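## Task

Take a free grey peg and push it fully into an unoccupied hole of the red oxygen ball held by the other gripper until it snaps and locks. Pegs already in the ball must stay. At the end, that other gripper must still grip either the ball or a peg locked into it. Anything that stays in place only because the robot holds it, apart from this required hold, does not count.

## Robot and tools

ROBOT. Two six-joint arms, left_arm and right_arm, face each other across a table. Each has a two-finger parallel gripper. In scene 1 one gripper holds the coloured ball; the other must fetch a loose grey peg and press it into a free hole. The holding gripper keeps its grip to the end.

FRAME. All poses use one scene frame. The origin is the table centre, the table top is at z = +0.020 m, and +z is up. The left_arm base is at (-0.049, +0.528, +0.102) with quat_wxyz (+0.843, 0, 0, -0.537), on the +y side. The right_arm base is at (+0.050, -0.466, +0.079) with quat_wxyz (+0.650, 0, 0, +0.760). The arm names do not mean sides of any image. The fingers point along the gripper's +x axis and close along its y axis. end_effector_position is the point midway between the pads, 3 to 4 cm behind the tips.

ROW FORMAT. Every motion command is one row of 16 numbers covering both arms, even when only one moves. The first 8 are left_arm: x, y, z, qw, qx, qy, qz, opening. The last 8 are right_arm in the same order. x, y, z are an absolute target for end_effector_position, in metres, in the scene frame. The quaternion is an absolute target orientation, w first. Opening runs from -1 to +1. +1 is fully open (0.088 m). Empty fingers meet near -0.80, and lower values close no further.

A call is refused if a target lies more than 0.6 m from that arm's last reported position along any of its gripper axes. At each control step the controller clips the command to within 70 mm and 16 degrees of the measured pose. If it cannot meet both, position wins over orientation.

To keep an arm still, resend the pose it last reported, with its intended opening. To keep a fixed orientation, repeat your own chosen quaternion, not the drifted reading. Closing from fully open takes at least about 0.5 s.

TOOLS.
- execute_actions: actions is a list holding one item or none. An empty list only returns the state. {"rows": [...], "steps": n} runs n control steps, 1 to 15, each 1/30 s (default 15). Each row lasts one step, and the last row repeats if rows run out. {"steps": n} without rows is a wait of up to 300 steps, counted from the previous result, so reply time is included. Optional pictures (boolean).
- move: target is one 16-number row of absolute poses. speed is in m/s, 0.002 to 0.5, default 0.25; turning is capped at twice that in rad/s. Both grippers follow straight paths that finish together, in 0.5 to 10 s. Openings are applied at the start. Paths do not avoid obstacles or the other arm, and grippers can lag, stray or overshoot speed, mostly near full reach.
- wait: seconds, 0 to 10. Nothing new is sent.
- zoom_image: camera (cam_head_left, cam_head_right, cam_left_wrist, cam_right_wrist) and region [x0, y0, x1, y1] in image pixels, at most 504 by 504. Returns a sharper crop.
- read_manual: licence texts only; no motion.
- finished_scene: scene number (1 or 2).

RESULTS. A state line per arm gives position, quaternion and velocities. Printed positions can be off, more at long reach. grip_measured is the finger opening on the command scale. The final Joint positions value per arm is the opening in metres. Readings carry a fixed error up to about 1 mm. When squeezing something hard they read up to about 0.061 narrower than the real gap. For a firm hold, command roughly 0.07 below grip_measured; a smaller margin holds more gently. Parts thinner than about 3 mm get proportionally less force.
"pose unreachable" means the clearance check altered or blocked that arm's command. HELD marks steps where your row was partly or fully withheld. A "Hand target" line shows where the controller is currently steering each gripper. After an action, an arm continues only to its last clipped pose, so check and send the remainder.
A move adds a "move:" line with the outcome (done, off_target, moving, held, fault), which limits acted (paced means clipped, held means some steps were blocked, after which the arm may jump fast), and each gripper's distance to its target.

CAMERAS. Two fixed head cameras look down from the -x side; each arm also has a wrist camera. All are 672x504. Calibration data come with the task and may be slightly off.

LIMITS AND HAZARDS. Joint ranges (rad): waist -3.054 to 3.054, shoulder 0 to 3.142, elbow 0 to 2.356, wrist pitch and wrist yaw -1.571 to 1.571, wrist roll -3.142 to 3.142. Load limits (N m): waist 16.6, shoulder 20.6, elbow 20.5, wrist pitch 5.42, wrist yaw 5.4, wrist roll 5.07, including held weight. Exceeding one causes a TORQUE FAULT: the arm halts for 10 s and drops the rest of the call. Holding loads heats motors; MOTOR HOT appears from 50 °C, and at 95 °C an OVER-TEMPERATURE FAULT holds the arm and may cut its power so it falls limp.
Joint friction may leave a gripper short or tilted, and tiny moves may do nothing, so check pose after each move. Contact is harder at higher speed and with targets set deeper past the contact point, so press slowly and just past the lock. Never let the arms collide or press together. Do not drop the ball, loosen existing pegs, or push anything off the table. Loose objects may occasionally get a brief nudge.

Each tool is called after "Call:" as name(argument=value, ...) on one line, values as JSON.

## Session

Call:
execute_actions(actions=[])

Scene clock: 0.00 s of 4400.00 s.
left_arm: end_effector_position=(+0.2045, +0.1752, +0.3056) grip_measured=-0.118 end_effector_quat_wxyz=(+0.845, -0.004, -0.014, -0.535) end_effector_velocity=(-0.000, +0.000, -0.002) end_effector_angular_velocity=(+0.009, -0.002, +0.005) | right_arm: end_effector_position=(+0.0015, -0.1527, +0.4016) grip_measured=+1.000 end_effector_quat_wxyz=(+0.651, +0.015, -0.016, +0.759) end_effector_velocity=(-0.001, -0.002, -0.001) end_effector_angular_velocity=(+0.001, -0.023, +0.014)
Joint positions: left_arm=[0.279 1.622 0.644 1.008 0.274 0.001 0.033] | right_arm=[-0.003  0.855  0.655  0.245 -0.    -0.005  0.088]
Joint velocities: left_arm=[-0.002 -0.002 -0.002 -0.007 -0.007  0.007 -0.   ] | right_arm=[-0.007 -0.007 -0.002 -0.007 -0.022 -0.022 -0.   ]
Motor temperatures (°C, as the motors report them): left_arm=[23 34 26 33 23 21] | right_arm=[20 33 28 23 21 20]
Heat: left arm: hottest shoulder 34 °C (+0.0 °C/min); right arm: hottest shoulder 33 °C (+0.0 °C/min).
Hand target (left_arm): +0.205, +0.175, +0.306; +0.845, -0.004, -0.014, -0.535
Hand target (right_arm): +0.002, -0.153, +0.402; +0.651, +0.015, -0.016, +0.759
camera_calibration (this result's frames):
cam_left_wrist: T_world_to_cam=[[-0.898561, -0.437784, 0.0305444, 0.256671], [-0.18209, 0.308606, -0.933598, 0.288641], [0.399288, -0.844457, -0.357018, 0.253164], [0, 0, 0, 1]] pos_world=[0.182108, 0.237076, 0.352019]

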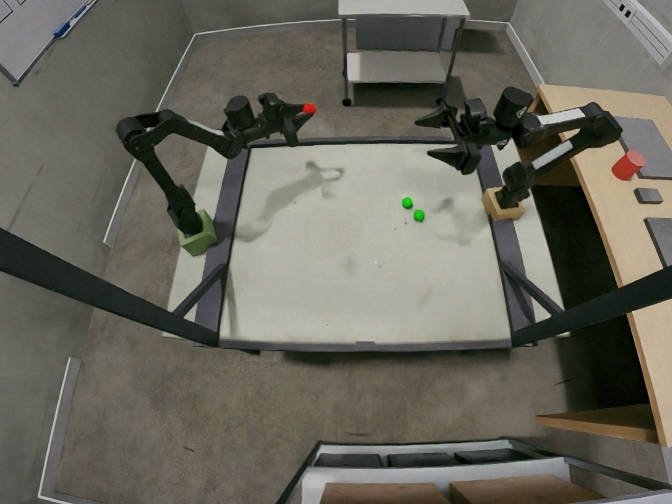

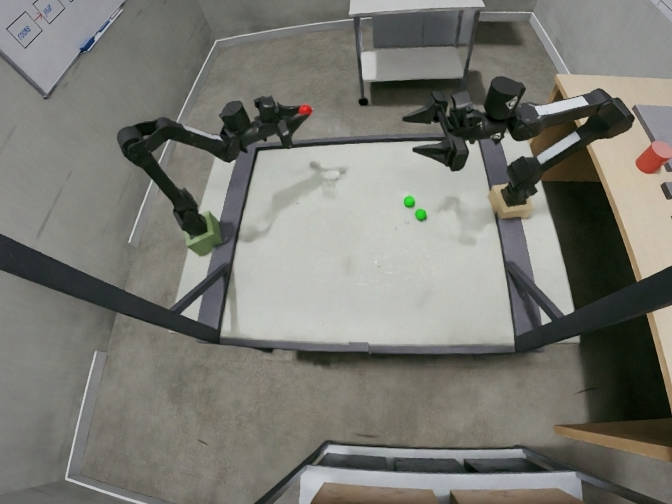

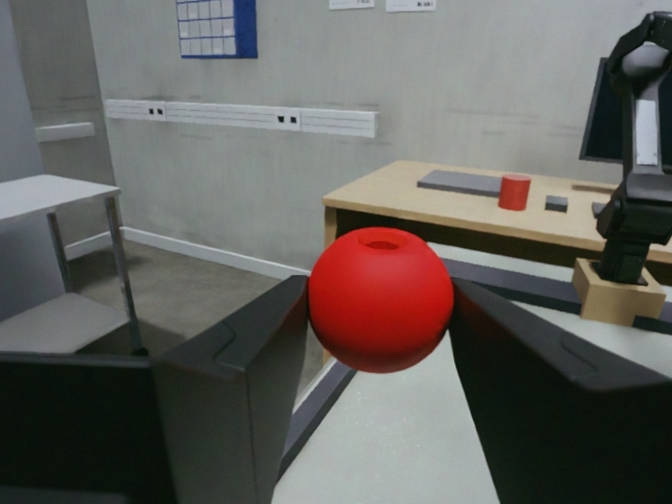

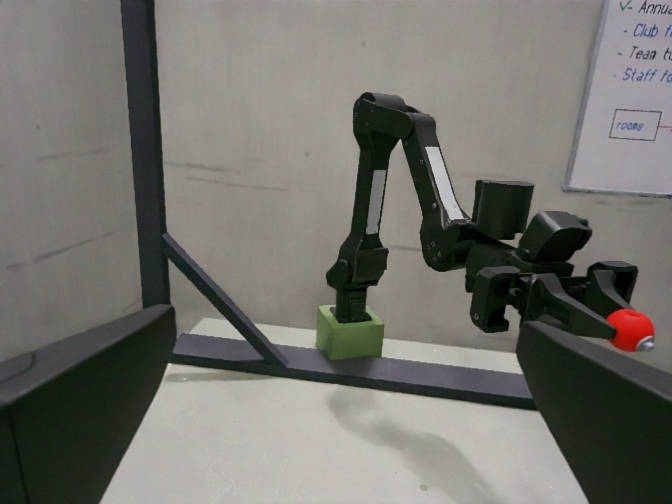

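Call:
zoom_image(camera="cam_head_left", region=[230, 130, 510, 345])

Call:
zoom_image(camera="cam_head_right", region=[230, 130, 510, 345])

Region (230, 130, 510, 345) of cam_head_left's 672x504 image, scaled by 1.800, with more detail than that image has; it fills the top 387 rows of this view, and the rest is white.

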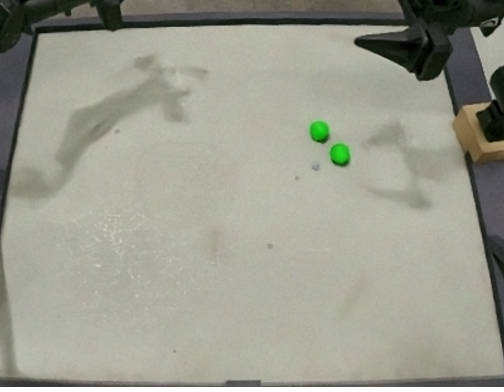

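Region (230, 130, 510, 345) of cam_head_right's 672x504 image, scaled by 1.800, with more detail than that image has; it fills the top 387 rows of this view, and the rest is white.

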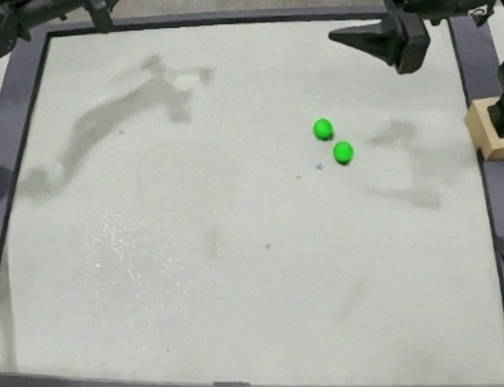

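Call:
zoom_image(camera="cam_head_left", region=[385, 190, 435, 240])

Call:
zoom_image(camera="cam_head_right", region=[385, 190, 435, 240])

Call:
zoom_image(camera="cam_left_wrist", region=[290, 210, 470, 390])

Call:
zoom_image(camera="cam_right_wrist", region=[572, 280, 672, 380])

Region (385, 190, 435, 240) of cam_head_left's 672x504 image, scaled by 10.080, with more detail than that image has.

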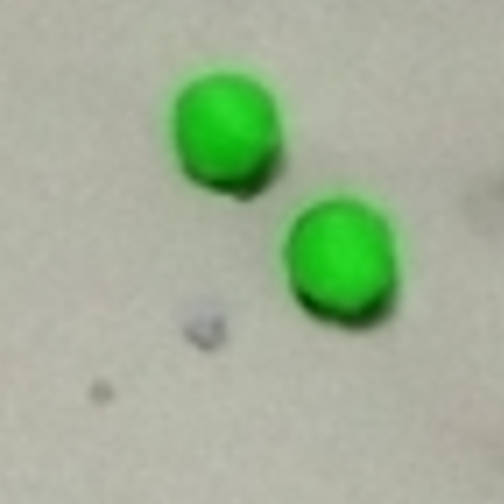

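Region (385, 190, 435, 240) of cam_head_right's 672x504 image, scaled by 10.080, with more detail than that image has.

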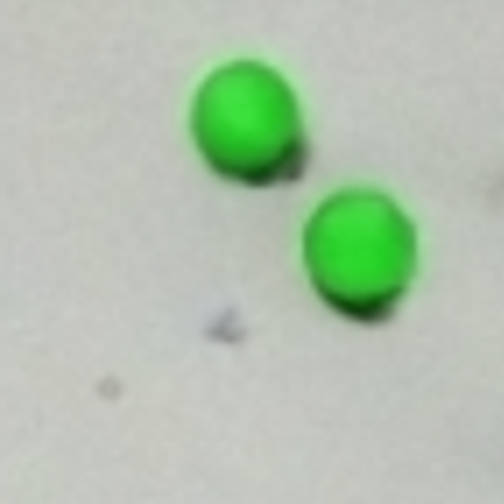

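Region (290, 210, 470, 390) of cam_left_wrist's 672x504 image, scaled by 2.800, with more detail than that image has.

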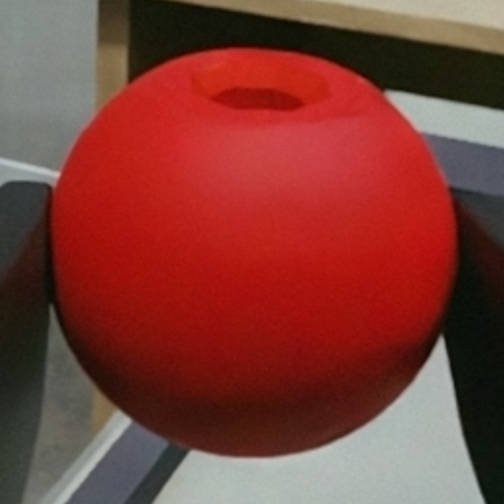

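Region (572, 280, 672, 380) of cam_right_wrist's 672x504 image, scaled by 5.040, with more detail than that image has.

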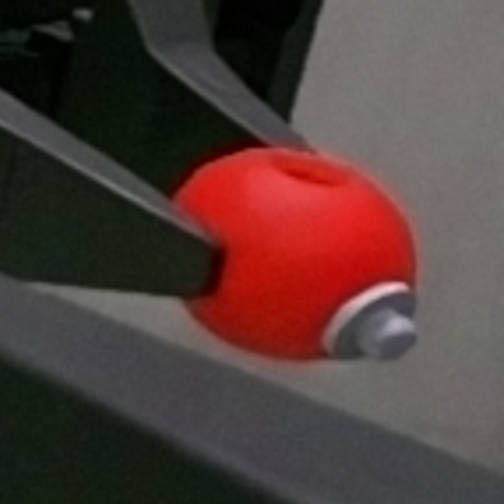

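Call:
move(target=[-0.052,0.12,0.13,0.6947,0.1319,0.1319,-0.6947,-0.19, -0.005,-0.150,0.150,0.5792,-0.4056,0.4056,0.5792,-0.2], speed=0.2)

Scene clock: 41.43 s of 4400.00 s.
left_arm: end_effector_position=(-0.0514, +0.1210, +0.1318) grip_measured=-0.118 end_effector_quat_wxyz=(+0.695, +0.131, +0.129, -0.695) end_effector_velocity=(+0.000, -0.003, +0.003) end_effector_angular_velocity=(-0.012, +0.018, +0.012) | right_arm: end_effector_position=(-0.0048, -0.1524, +0.1511) grip_measured=-0.197 end_effector_quat_wxyz=(+0.578, -0.405, +0.402, +0.583) end_effector_velocity=(-0.002, +0.003, +0.004) end_effector_angular_velocity=(+0.003, +0.024, -0.007)
Joint positions: left_arm=[-0.447  1.965  0.487  1.108 -0.009  0.     0.033] | right_arm=[ 0.048  1.526  0.918 -0.614  0.067  0.185  0.029]
Joint velocities: left_arm=[-0.002  0.002  0.007  0.007 -0.007 -0.022  0.   ] | right_arm=[-0.007  0.002  0.017 -0.007 -0.022  0.007 -0.   ]
Motor temperatures (°C, as the motors report them): left_arm=[23 36 29 37 23 21] | right_arm=[20 32 33 29 21 20]
Heat: left arm: hottest wrist pitch 37 °C (+4.3 °C/min); right arm: hottest elbow 33 °C (+0.0 °C/min).
Hand target (left_arm): -0.053, +0.119, +0.130; +0.694, +0.132, +0.131, -0.695
Hand target (right_arm): -0.005, -0.151, +0.150; +0.577, -0.406, +0.406, +0.581
Off the commanded pose (left_arm): 0.002 m, 0 deg.
Off the commanded pose (right_arm): 0.003 m, 1 deg.
After step 90, 34.90 s passed at rest.
move: done
camera_calibration (this result's frames):
cam_left_wrist: T_world_to_cam=[[-0.999308, -0.0243274, 0.0281374, -0.0465611], [-0.0371478, 0.69119, -0.721718, 0.0297778], [-0.00189079, -0.722264, -0.691615, 0.256297], [0, 0, 0, 1]] pos_world=[-0.0449381, 0.163399, 0.20006]
cam_right_wrist: T_world_to_cam=[[0.996725, 0.0701991, 0.0401528, 0.0117053], [0.071564, -0.996869, -0.0336289, -0.113487], [0.0376664, 0.0363922, -0.998627, 0.236041], [0, 0, 0, 1]] pos_world=[-0.0124362, -0.122543, 0.23143]

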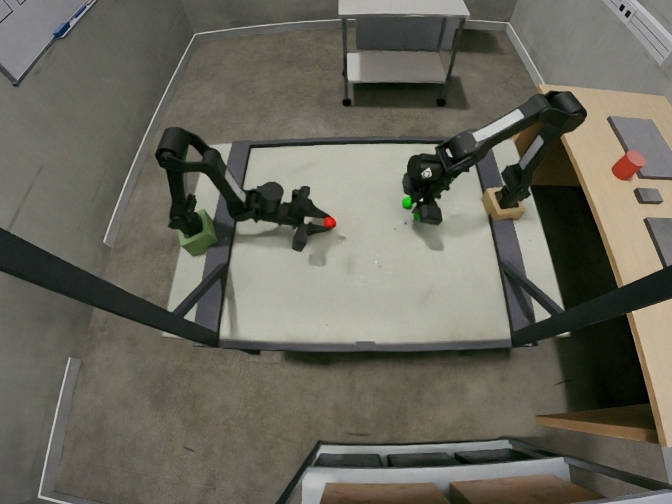

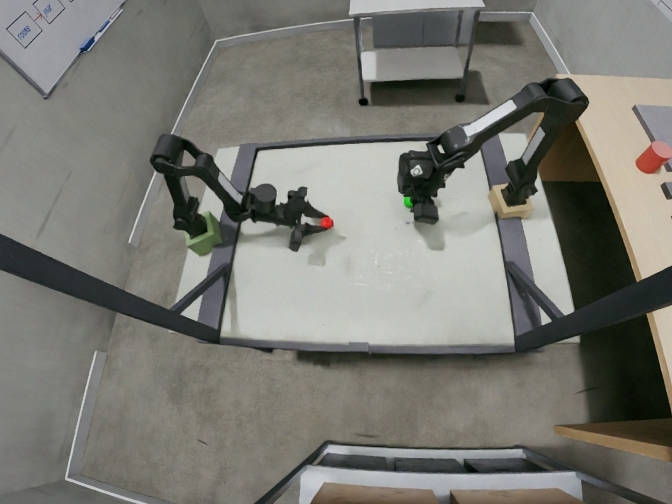

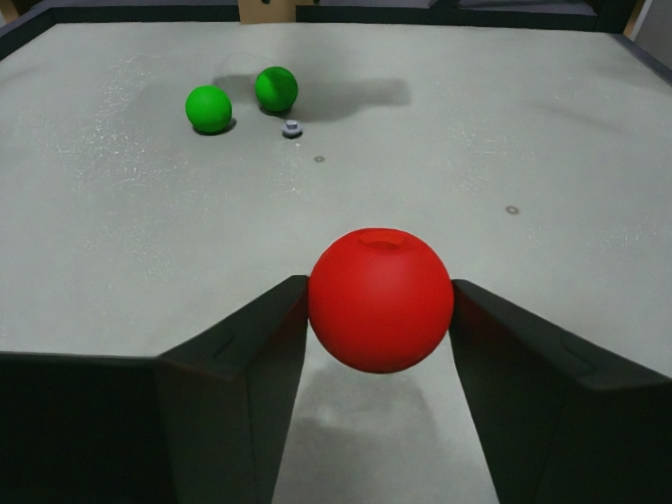

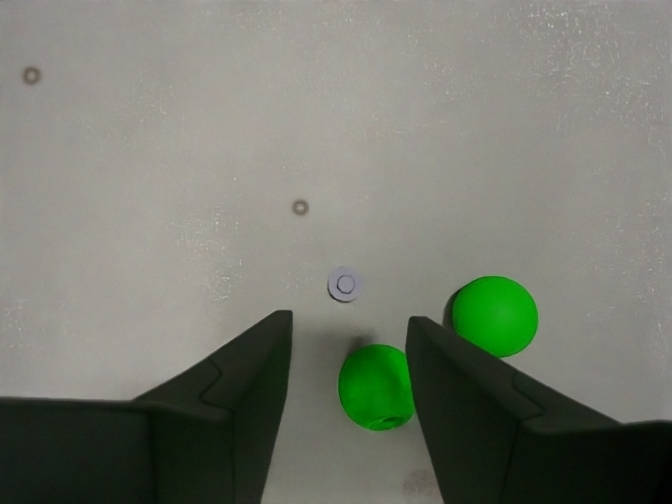

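Call:
zoom_image(camera="cam_right_wrist", region=[310, 250, 380, 320])

Call:
zoom_image(camera="cam_left_wrist", region=[262, 100, 322, 150])

Region (310, 250, 380, 320) of cam_right_wrist's 672x504 image, scaled by 7.200, with more detail than that image has.

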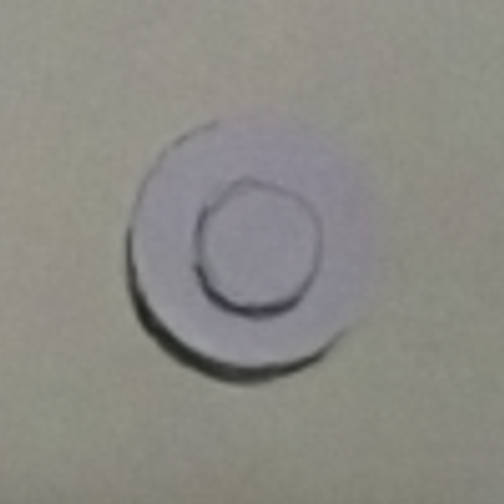

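Region (262, 100, 322, 150) of cam_left_wrist's 672x504 image, scaled by 8.400, with more detail than that image has.

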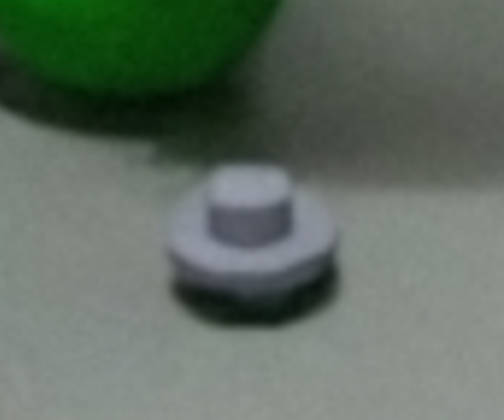

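Call:
move(target=[-0.052,0.12,0.13,0.6947,0.1319,0.1319,-0.6947,-0.19, -0.004,-0.135,0.135,0.0,0.7071,0.0,-0.7071,-0.45], speed=0.35)

Call:
move(target=[-0.052,0.12,0.13,0.6947,0.1319,0.1319,-0.6947,-0.19, -0.004,-0.1312,0.100,0.4956,0.5043,0.5043,-0.4956,-0.45], speed=0.35)

Scene clock: 71.10 s of 4400.00 s.
left_arm: end_effector_position=(-0.0515, +0.1211, +0.1312) grip_measured=-0.118 end_effector_quat_wxyz=(+0.695, +0.132, +0.130, -0.695) end_effector_velocity=(+0.002, +0.002, -0.003) end_effector_angular_velocity=(+0.012, -0.010, +0.007) | right_arm: end_effector_position=(-0.0034, -0.1363, +0.1373) grip_measured=-0.447 end_effector_quat_wxyz=(+0.004, -0.705, -0.001, +0.710) end_effector_velocity=(-0.002, -0.003, -0.001) end_effector_angular_velocity=(-0.015, +0.020, +0.005)
Joint positions: left_arm=[-0.447  1.966  0.487  1.105 -0.01  -0.001  0.033] | right_arm=[ 0.001  1.851  1.284 -0.996 -0.006 -1.408  0.017]
Joint velocities: left_arm=[ 0.002  0.002 -0.002 -0.007 -0.007  0.007 -0.   ] | right_arm=[-0.002  0.002 -0.002 -0.007 -0.022 -0.007 -0.   ]
Motor temperatures (°C, as the motors report them): left_arm=[23 35 28 38 23 21] | right_arm=[20 34 34 27 21 20]
Heat: left arm: hottest wrist pitch 38 °C (+3.0 °C/min); right arm: hottest shoulder 34 °C (+1.0 °C/min).
Hand target (left_arm): -0.052, +0.120, +0.130; +0.695, +0.132, +0.132, -0.695
Hand target (right_arm): -0.004, -0.135, +0.135; +0.000, +0.706, -0.000, -0.708
Off the commanded pose (left_arm): 0.002 m, 0 deg.
Off the commanded pose (right_arm): 0.003 m, 1 deg.
After step 90, 23.90 s passed at rest.
move: done
camera_calibration (this result's frames):
cam_left_wrist: T_world_to_cam=[[-0.999273, -0.0247925, 0.028972, -0.0466879], [-0.0380665, 0.693099, -0.719837, 0.0286975], [-0.00223391, -0.720416, -0.693538, 0.255941], [0, 0, 0, 1]] pos_world=[-0.0449898, 0.163337, 0.199515]
cam_right_wrist: T_world_to_cam=[[-0.0667827, 0.99746, 0.0247717, 0.134609], [0.949306, 0.055876, 0.309349, 0.00136856], [0.307179, 0.0441751, -0.950626, 0.217075], [0, 0, 0, 1]] pos_world=[-0.0589904, -0.143933, 0.202599]

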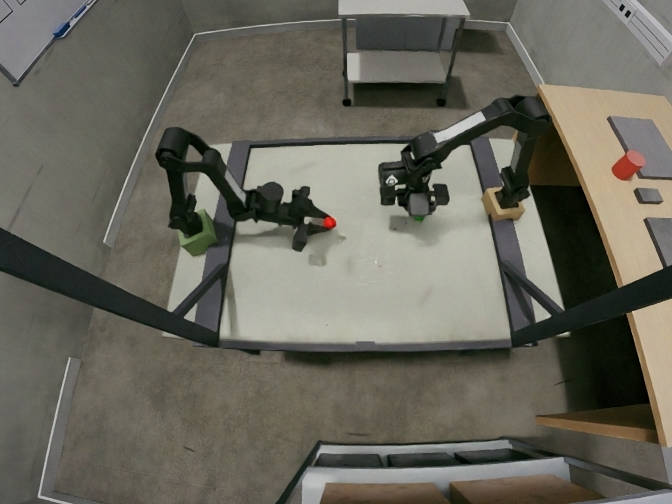

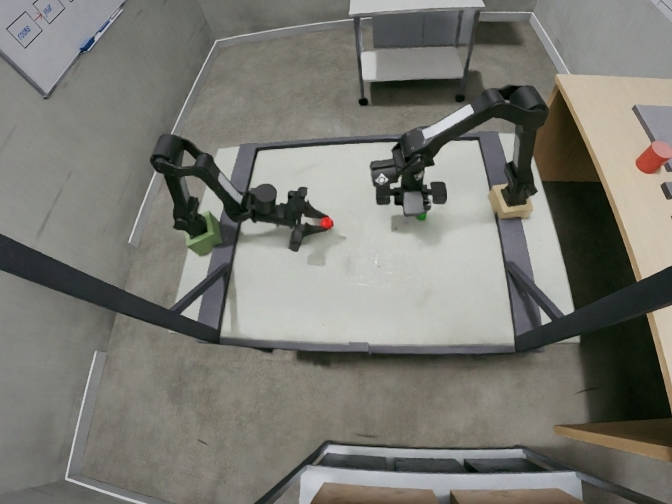

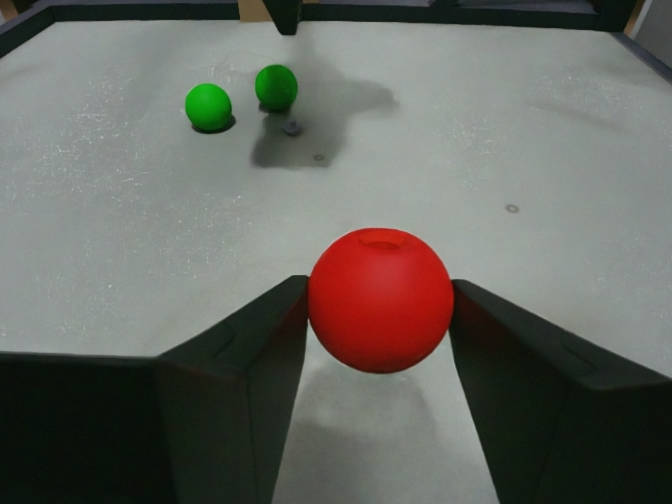

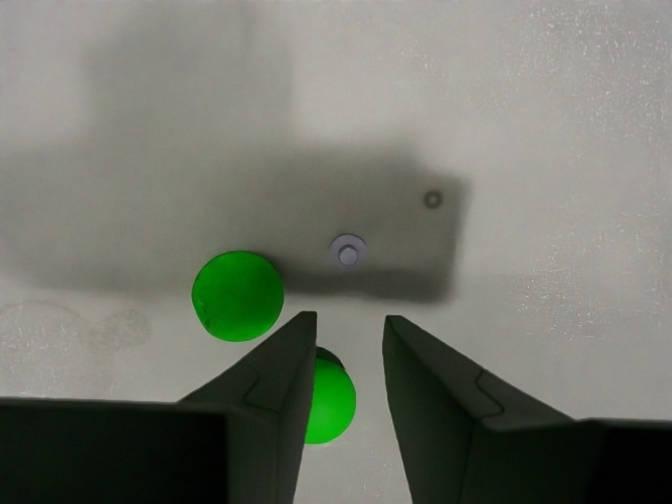

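Scene clock: 73.83 s of 4400.00 s.
left_arm: end_effector_position=(-0.0515, +0.1211, +0.1312) grip_measured=-0.118 end_effector_quat_wxyz=(+0.695, +0.132, +0.130, -0.695) end_effector_velocity=(+0.000, +0.002, -0.004) end_effector_angular_velocity=(+0.022, +0.004, +0.007) | right_arm: end_effector_position=(-0.0042, -0.1274, +0.1067) grip_measured=-0.447 end_effector_quat_wxyz=(+0.487, +0.509, +0.510, -0.493) end_effector_velocity=(+0.000, -0.002, +0.000) end_effector_angular_velocity=(-0.008, +0.005, +0.034)
Joint positions: left_arm=[-0.447  1.966  0.487  1.105 -0.01  -0.001  0.033] | right_arm=[ 0.002  1.903  1.222 -0.851  0.    -2.977  0.017]
Joint velocities: left_arm=[-0.002 -0.002 -0.002 -0.022 -0.007 -0.007 -0.   ] | right_arm=[-0.002 -0.002 -0.002 -0.007 -0.007 -0.037  0.   ]
Motor temperatures (°C, as the motors report them): left_arm=[23 36 28 38 23 21] | right_arm=[20 34 34 27 21 20]
Heat: left arm: hottest wrist pitch 38 °C (+3.0 °C/min); right arm: hottest shoulder 34 °C (+1.0 °C/min).
Hand target (left_arm): -0.052, +0.120, +0.130; +0.695, +0.132, +0.132, -0.695
Hand target (right_arm): -0.004, -0.131, +0.100; +0.496, +0.505, +0.504, -0.495
Off the commanded pose (left_arm): 0.002 m, 0 deg.
Off the commanded pose (right_arm): 0.008 m, 1 deg.
move: done
camera_calibration (this result's frames):
cam_left_wrist: T_world_to_cam=[[-0.999273, -0.0247925, 0.028972, -0.0466879], [-0.0380665, 0.693099, -0.719837, 0.0286975], [-0.00223391, -0.720416, -0.693538, 0.255941], [0, 0, 0, 1]] pos_world=[-0.0449898, 0.163337, 0.199515]
cam_right_wrist: T_world_to_cam=[[-0.997521, -0.0673559, 0.0203579, -0.012676], [-0.0559062, 0.934338, 0.351976, 0.114264], [-0.0427288, 0.349965, -0.935788, 0.223707], [0, 0, 0, 1]] pos_world=[0.0033022, -0.185904, 0.169382]

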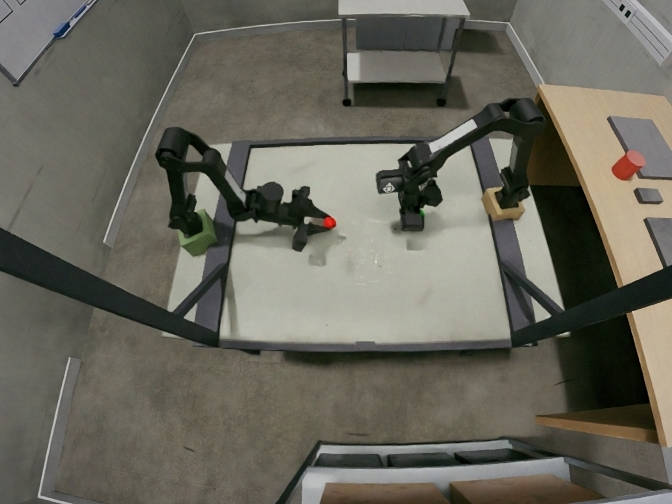

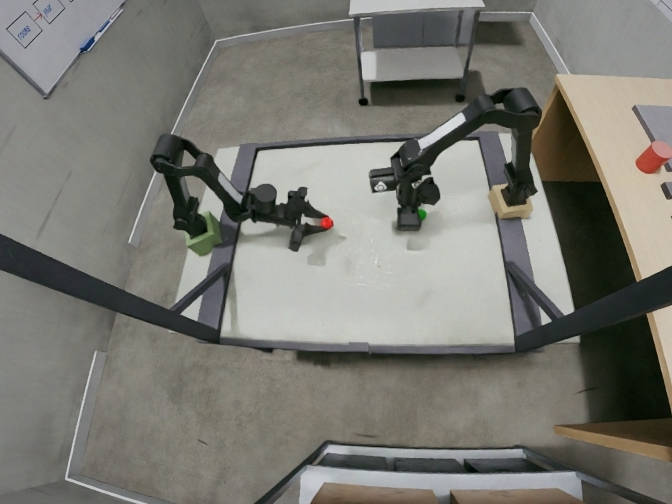

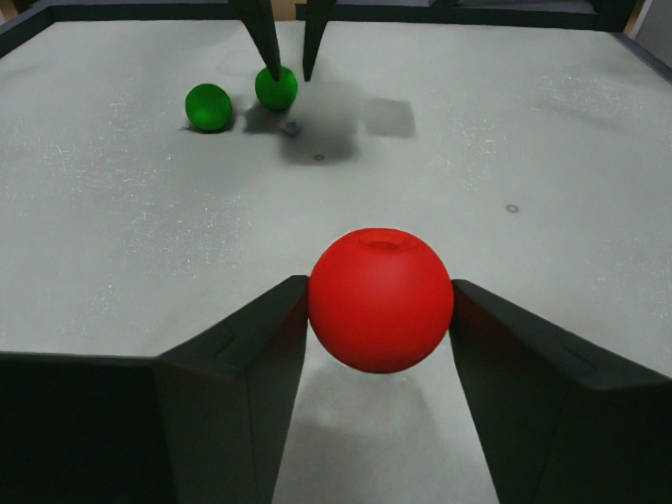

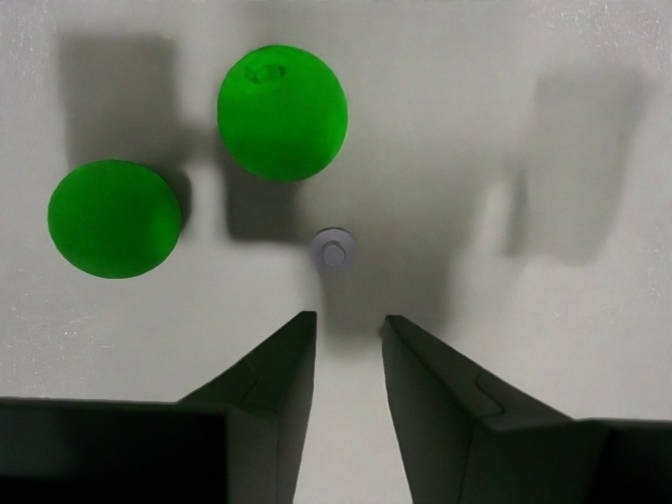

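Call:
zoom_image(camera="cam_right_wrist", region=[295, 210, 375, 290])

Call:
zoom_image(camera="cam_left_wrist", region=[255, 60, 335, 150])

Region (295, 210, 375, 290) of cam_right_wrist's 672x504 image, scaled by 6.300, with more detail than that image has.

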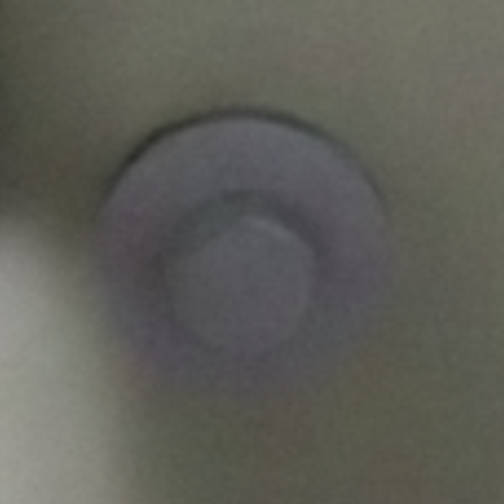

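Region (255, 60, 335, 150) of cam_left_wrist's 672x504 image, scaled by 5.600, with more detail than that image has.

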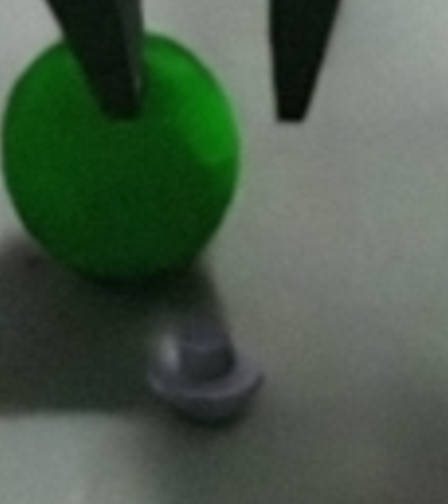

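Call:
move(target=[-0.052,0.12,0.13,0.6947,0.1319,0.1319,-0.6947,-0.19, 0.0033,-0.1388,0.0750,0.5022,0.4978,0.4978,-0.5022,-0.45], speed=0.03)

Scene clock: 93.27 s of 4400.00 s.
left_arm: end_effector_position=(-0.0515, +0.1211, +0.1312) grip_measured=-0.118 end_effector_quat_wxyz=(+0.695, +0.132, +0.130, -0.695) end_effector_velocity=(+0.000, +0.001, +0.001) end_effector_angular_velocity=(+0.002, +0.004, +0.007) | right_arm: end_effector_position=(+0.0021, -0.1351, +0.0812) grip_measured=-0.447 end_effector_quat_wxyz=(+0.497, +0.502, +0.503, -0.497) end_effector_velocity=(+0.000, -0.003, -0.001) end_effector_angular_velocity=(-0.013, +0.005, +0.020)
Joint positions: left_arm=[-0.447  1.966  0.487  1.105 -0.01  -0.001  0.033] | right_arm=[-0.013  1.94   1.16  -0.78   0.    -2.998  0.017]
Joint velocities: left_arm=[-0.002 -0.007 -0.002 -0.007 -0.007 -0.007 -0.   ] | right_arm=[-0.002  0.002 -0.002 -0.007 -0.007 -0.022  0.   ]
Motor temperatures (°C, as the motors report them): left_arm=[23 36 28 38 23 21] | right_arm=[20 36 32 25 21 20]
Heat: left arm: hottest wrist pitch 38 °C (+2.0 °C/min); right arm: hottest shoulder 36 °C (+4.0 °C/min).
Hand target (left_arm): -0.052, +0.120, +0.130; +0.695, +0.132, +0.132, -0.695
Hand target (right_arm): +0.003, -0.139, +0.075; +0.502, +0.498, +0.498, -0.502
Off the commanded pose (left_arm): 0.002 m, 0 deg.
Off the commanded pose (right_arm): 0.007 m, 1 deg.
After step 90, 15.00 s passed at rest.
move: done
camera_calibration (this result's frames):
cam_left_wrist: T_world_to_cam=[[-0.999273, -0.0247925, 0.028972, -0.0466879], [-0.0380665, 0.693099, -0.719837, 0.0286975], [-0.00223391, -0.720416, -0.693538, 0.255941], [0, 0, 0, 1]] pos_world=[-0.0449898, 0.163337, 0.199515]
cam_right_wrist: T_world_to_cam=[[-0.99721, -0.0725444, 0.0176079, -0.00690264], [-0.0628527, 0.943181, 0.326281, 0.134056], [-0.0402773, 0.324264, -0.945109, 0.200091], [0, 0, 0, 1]] pos_world=[0.00960153, -0.191822, 0.145489]

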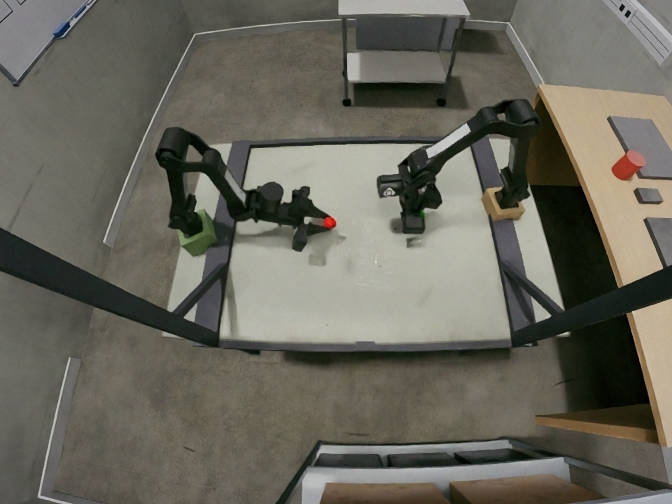

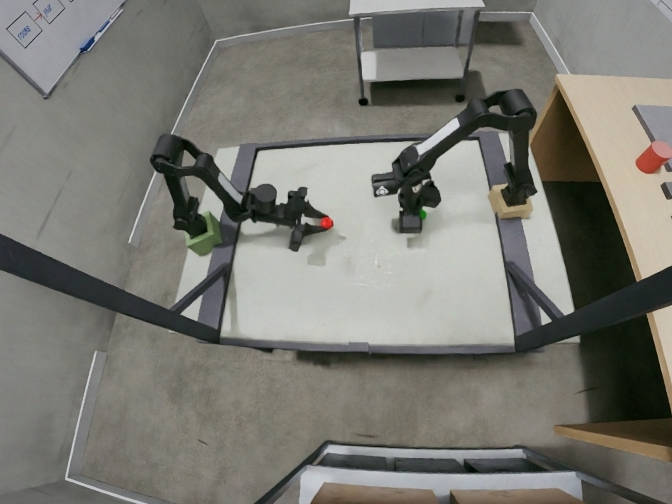

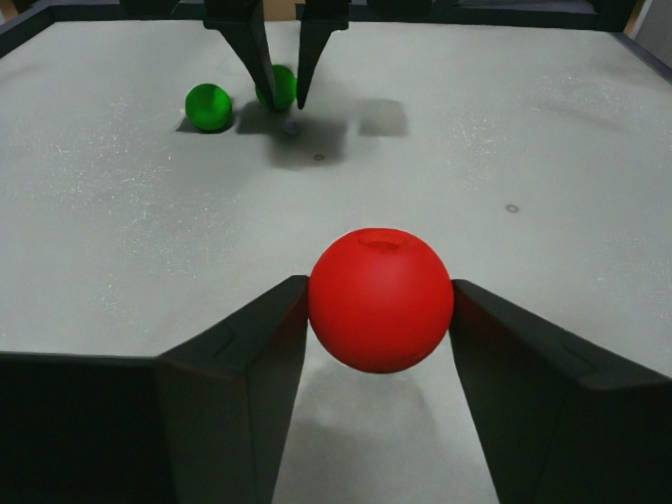

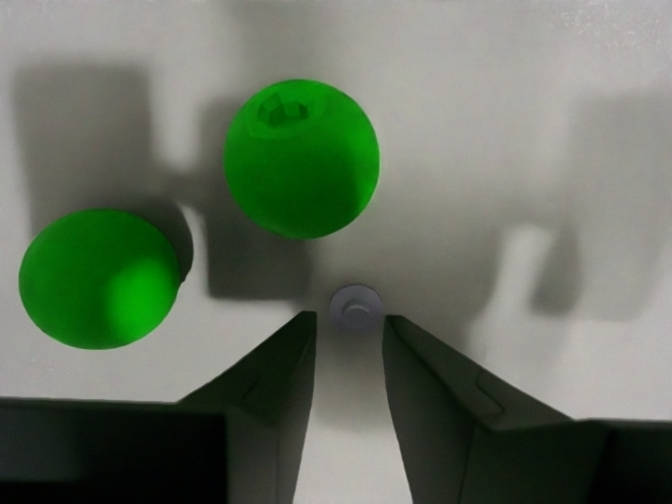

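Call:
zoom_image(camera="cam_right_wrist", region=[300, 270, 400, 360])

Call:
zoom_image(camera="cam_left_wrist", region=[255, 70, 325, 150])

Region (300, 270, 400, 360) of cam_right_wrist's 672x504 image, scaled by 5.040, with more detail than that image has; it fills the top 454 rows of this view, and the rest is white.

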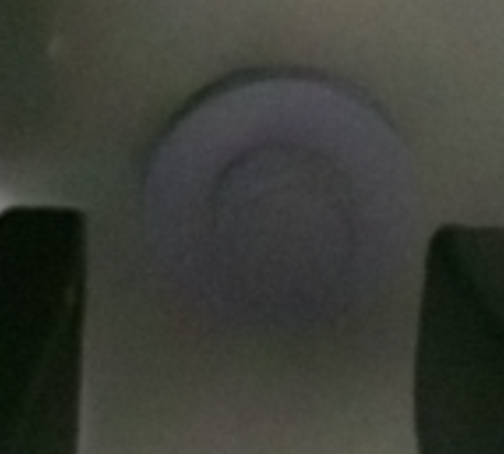

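Region (255, 70, 325, 150) of cam_left_wrist's 672x504 image, scaled by 6.300, with more detail than that image has; it fills the left 441 columns of this view, and the rest is white.

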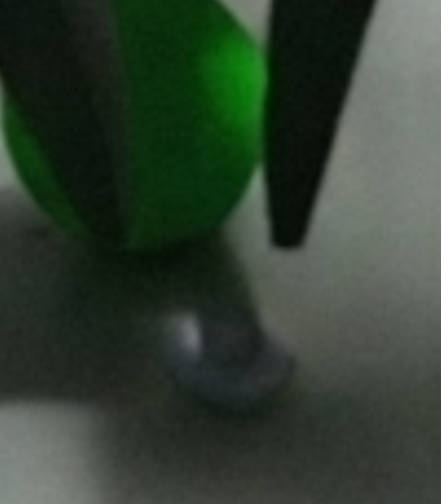

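Call:
move(target=[-0.052,0.12,0.13,0.6947,0.1319,0.1319,-0.6947,-0.19, 0.0021,-0.1390,0.0680,0.5002,0.4958,0.4998,-0.5042,-0.56], speed=0.012)

Call:
zoom_image(camera="cam_right_wrist", region=[300, 270, 400, 370])

Call:
zoom_image(camera="cam_left_wrist", region=[255, 80, 325, 150])

Scene clock: 107.60 s of 4400.00 s.
left_arm: end_effector_position=(-0.0515, +0.1211, +0.1312) grip_measured=-0.118 end_effector_quat_wxyz=(+0.695, +0.132, +0.130, -0.695) end_effector_velocity=(+0.002, +0.002, +0.000) end_effector_angular_velocity=(-0.003, -0.001, +0.021) | right_arm: end_effector_position=(+0.0011, -0.1349, +0.0742) grip_measured=-0.557 end_effector_quat_wxyz=(+0.495, +0.501, +0.505, -0.499) end_effector_velocity=(+0.003, -0.005, +0.000) end_effector_angular_velocity=(-0.021, -0.010, +0.005)
Joint positions: left_arm=[-0.447  1.966  0.487  1.105 -0.01  -0.001  0.033] | right_arm=[-0.013  1.954  1.148 -0.752 -0.006 -2.998  0.012]
Joint velocities: left_arm=[-0.002 -0.002 -0.007  0.007 -0.022 -0.007  0.   ] | right_arm=[-0.002 -0.002 -0.002 -0.022  0.007 -0.007 -0.   ]
Motor temperatures (°C, as the motors report them): left_arm=[23 36 28 38 23 21] | right_arm=[20 37 32 25 21 20]
Heat: left arm: hottest wrist pitch 38 °C (+1.0 °C/min); right arm: hottest shoulder 37 °C (+4.1 °C/min).
Hand target (left_arm): -0.052, +0.120, +0.130; +0.695, +0.132, +0.132, -0.695
Hand target (right_arm): +0.002, -0.139, +0.068; +0.500, +0.496, +0.500, -0.504
Off the commanded pose (left_arm): 0.002 m, 0 deg.
Off the commanded pose (right_arm): 0.008 m, 1 deg.
After step 90, 9.97 s passed at rest.
move: done
camera_calibration (this result's frames):
cam_left_wrist: T_world_to_cam=[[-0.999273, -0.0247925, 0.028972, -0.0466879], [-0.0380665, 0.693099, -0.719837, 0.0286975], [-0.00223391, -0.720416, -0.693538, 0.255941], [0, 0, 0, 1]] pos_world=[-0.0449898, 0.163337, 0.199515]
cam_right_wrist: T_world_to_cam=[[-0.997075, -0.072632, 0.0238029, -0.00818902], [-0.0608779, 0.942969, 0.327267, 0.136011], [-0.0462154, 0.32486, -0.944632, 0.193417], [0, 0, 0, 1]] pos_world=[0.00905386, -0.191683, 0.138391]

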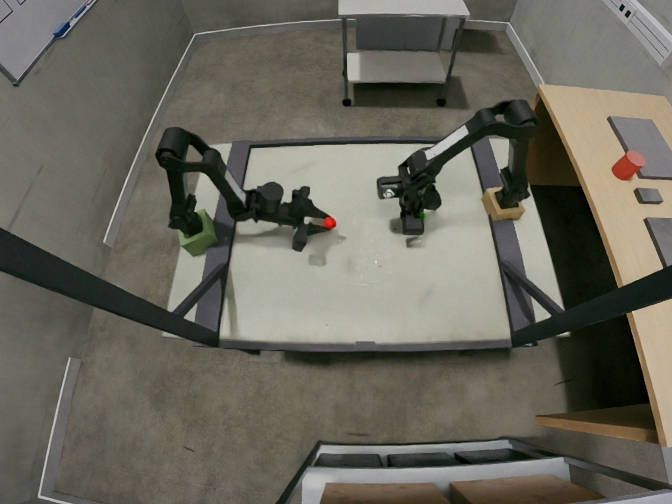

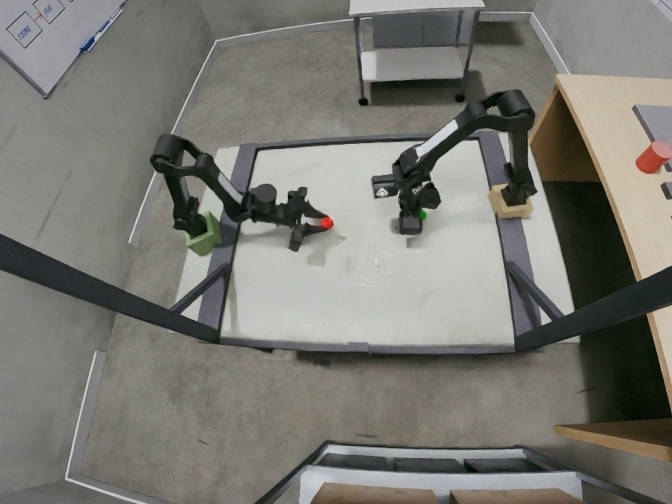

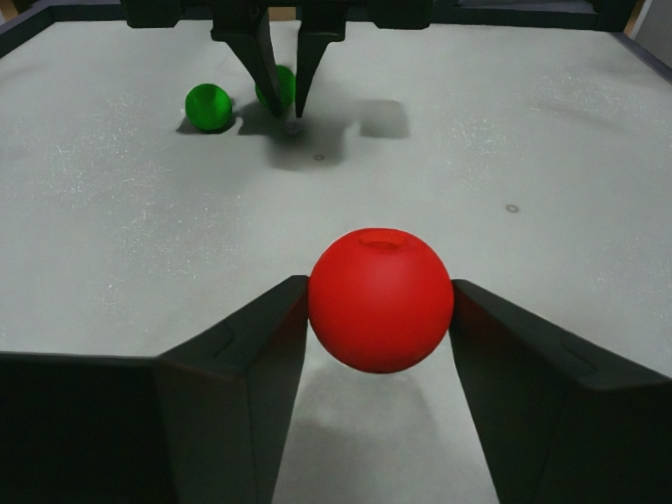

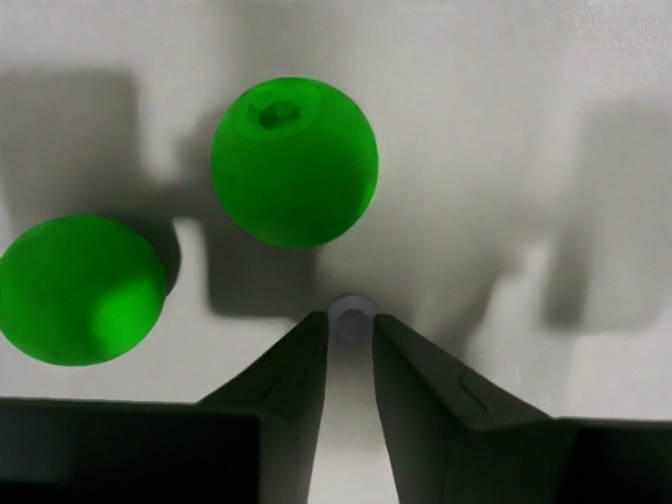

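Region (300, 270, 400, 370) of cam_right_wrist's 672x504 image, scaled by 5.040, with more detail than that image has.

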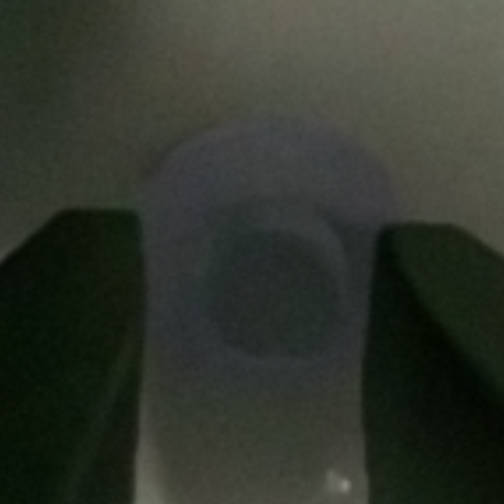

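Region (255, 80, 325, 150) of cam_left_wrist's 672x504 image, scaled by 7.200, with more detail than that image has.

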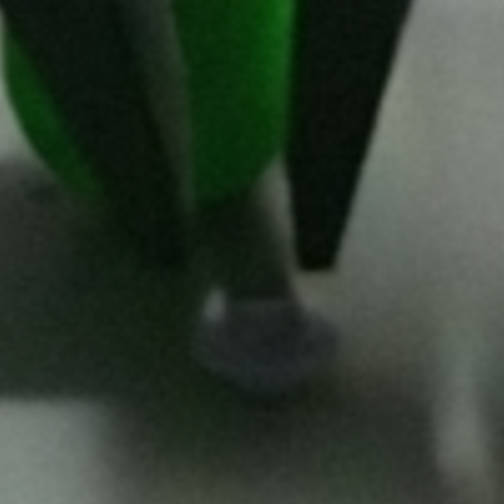

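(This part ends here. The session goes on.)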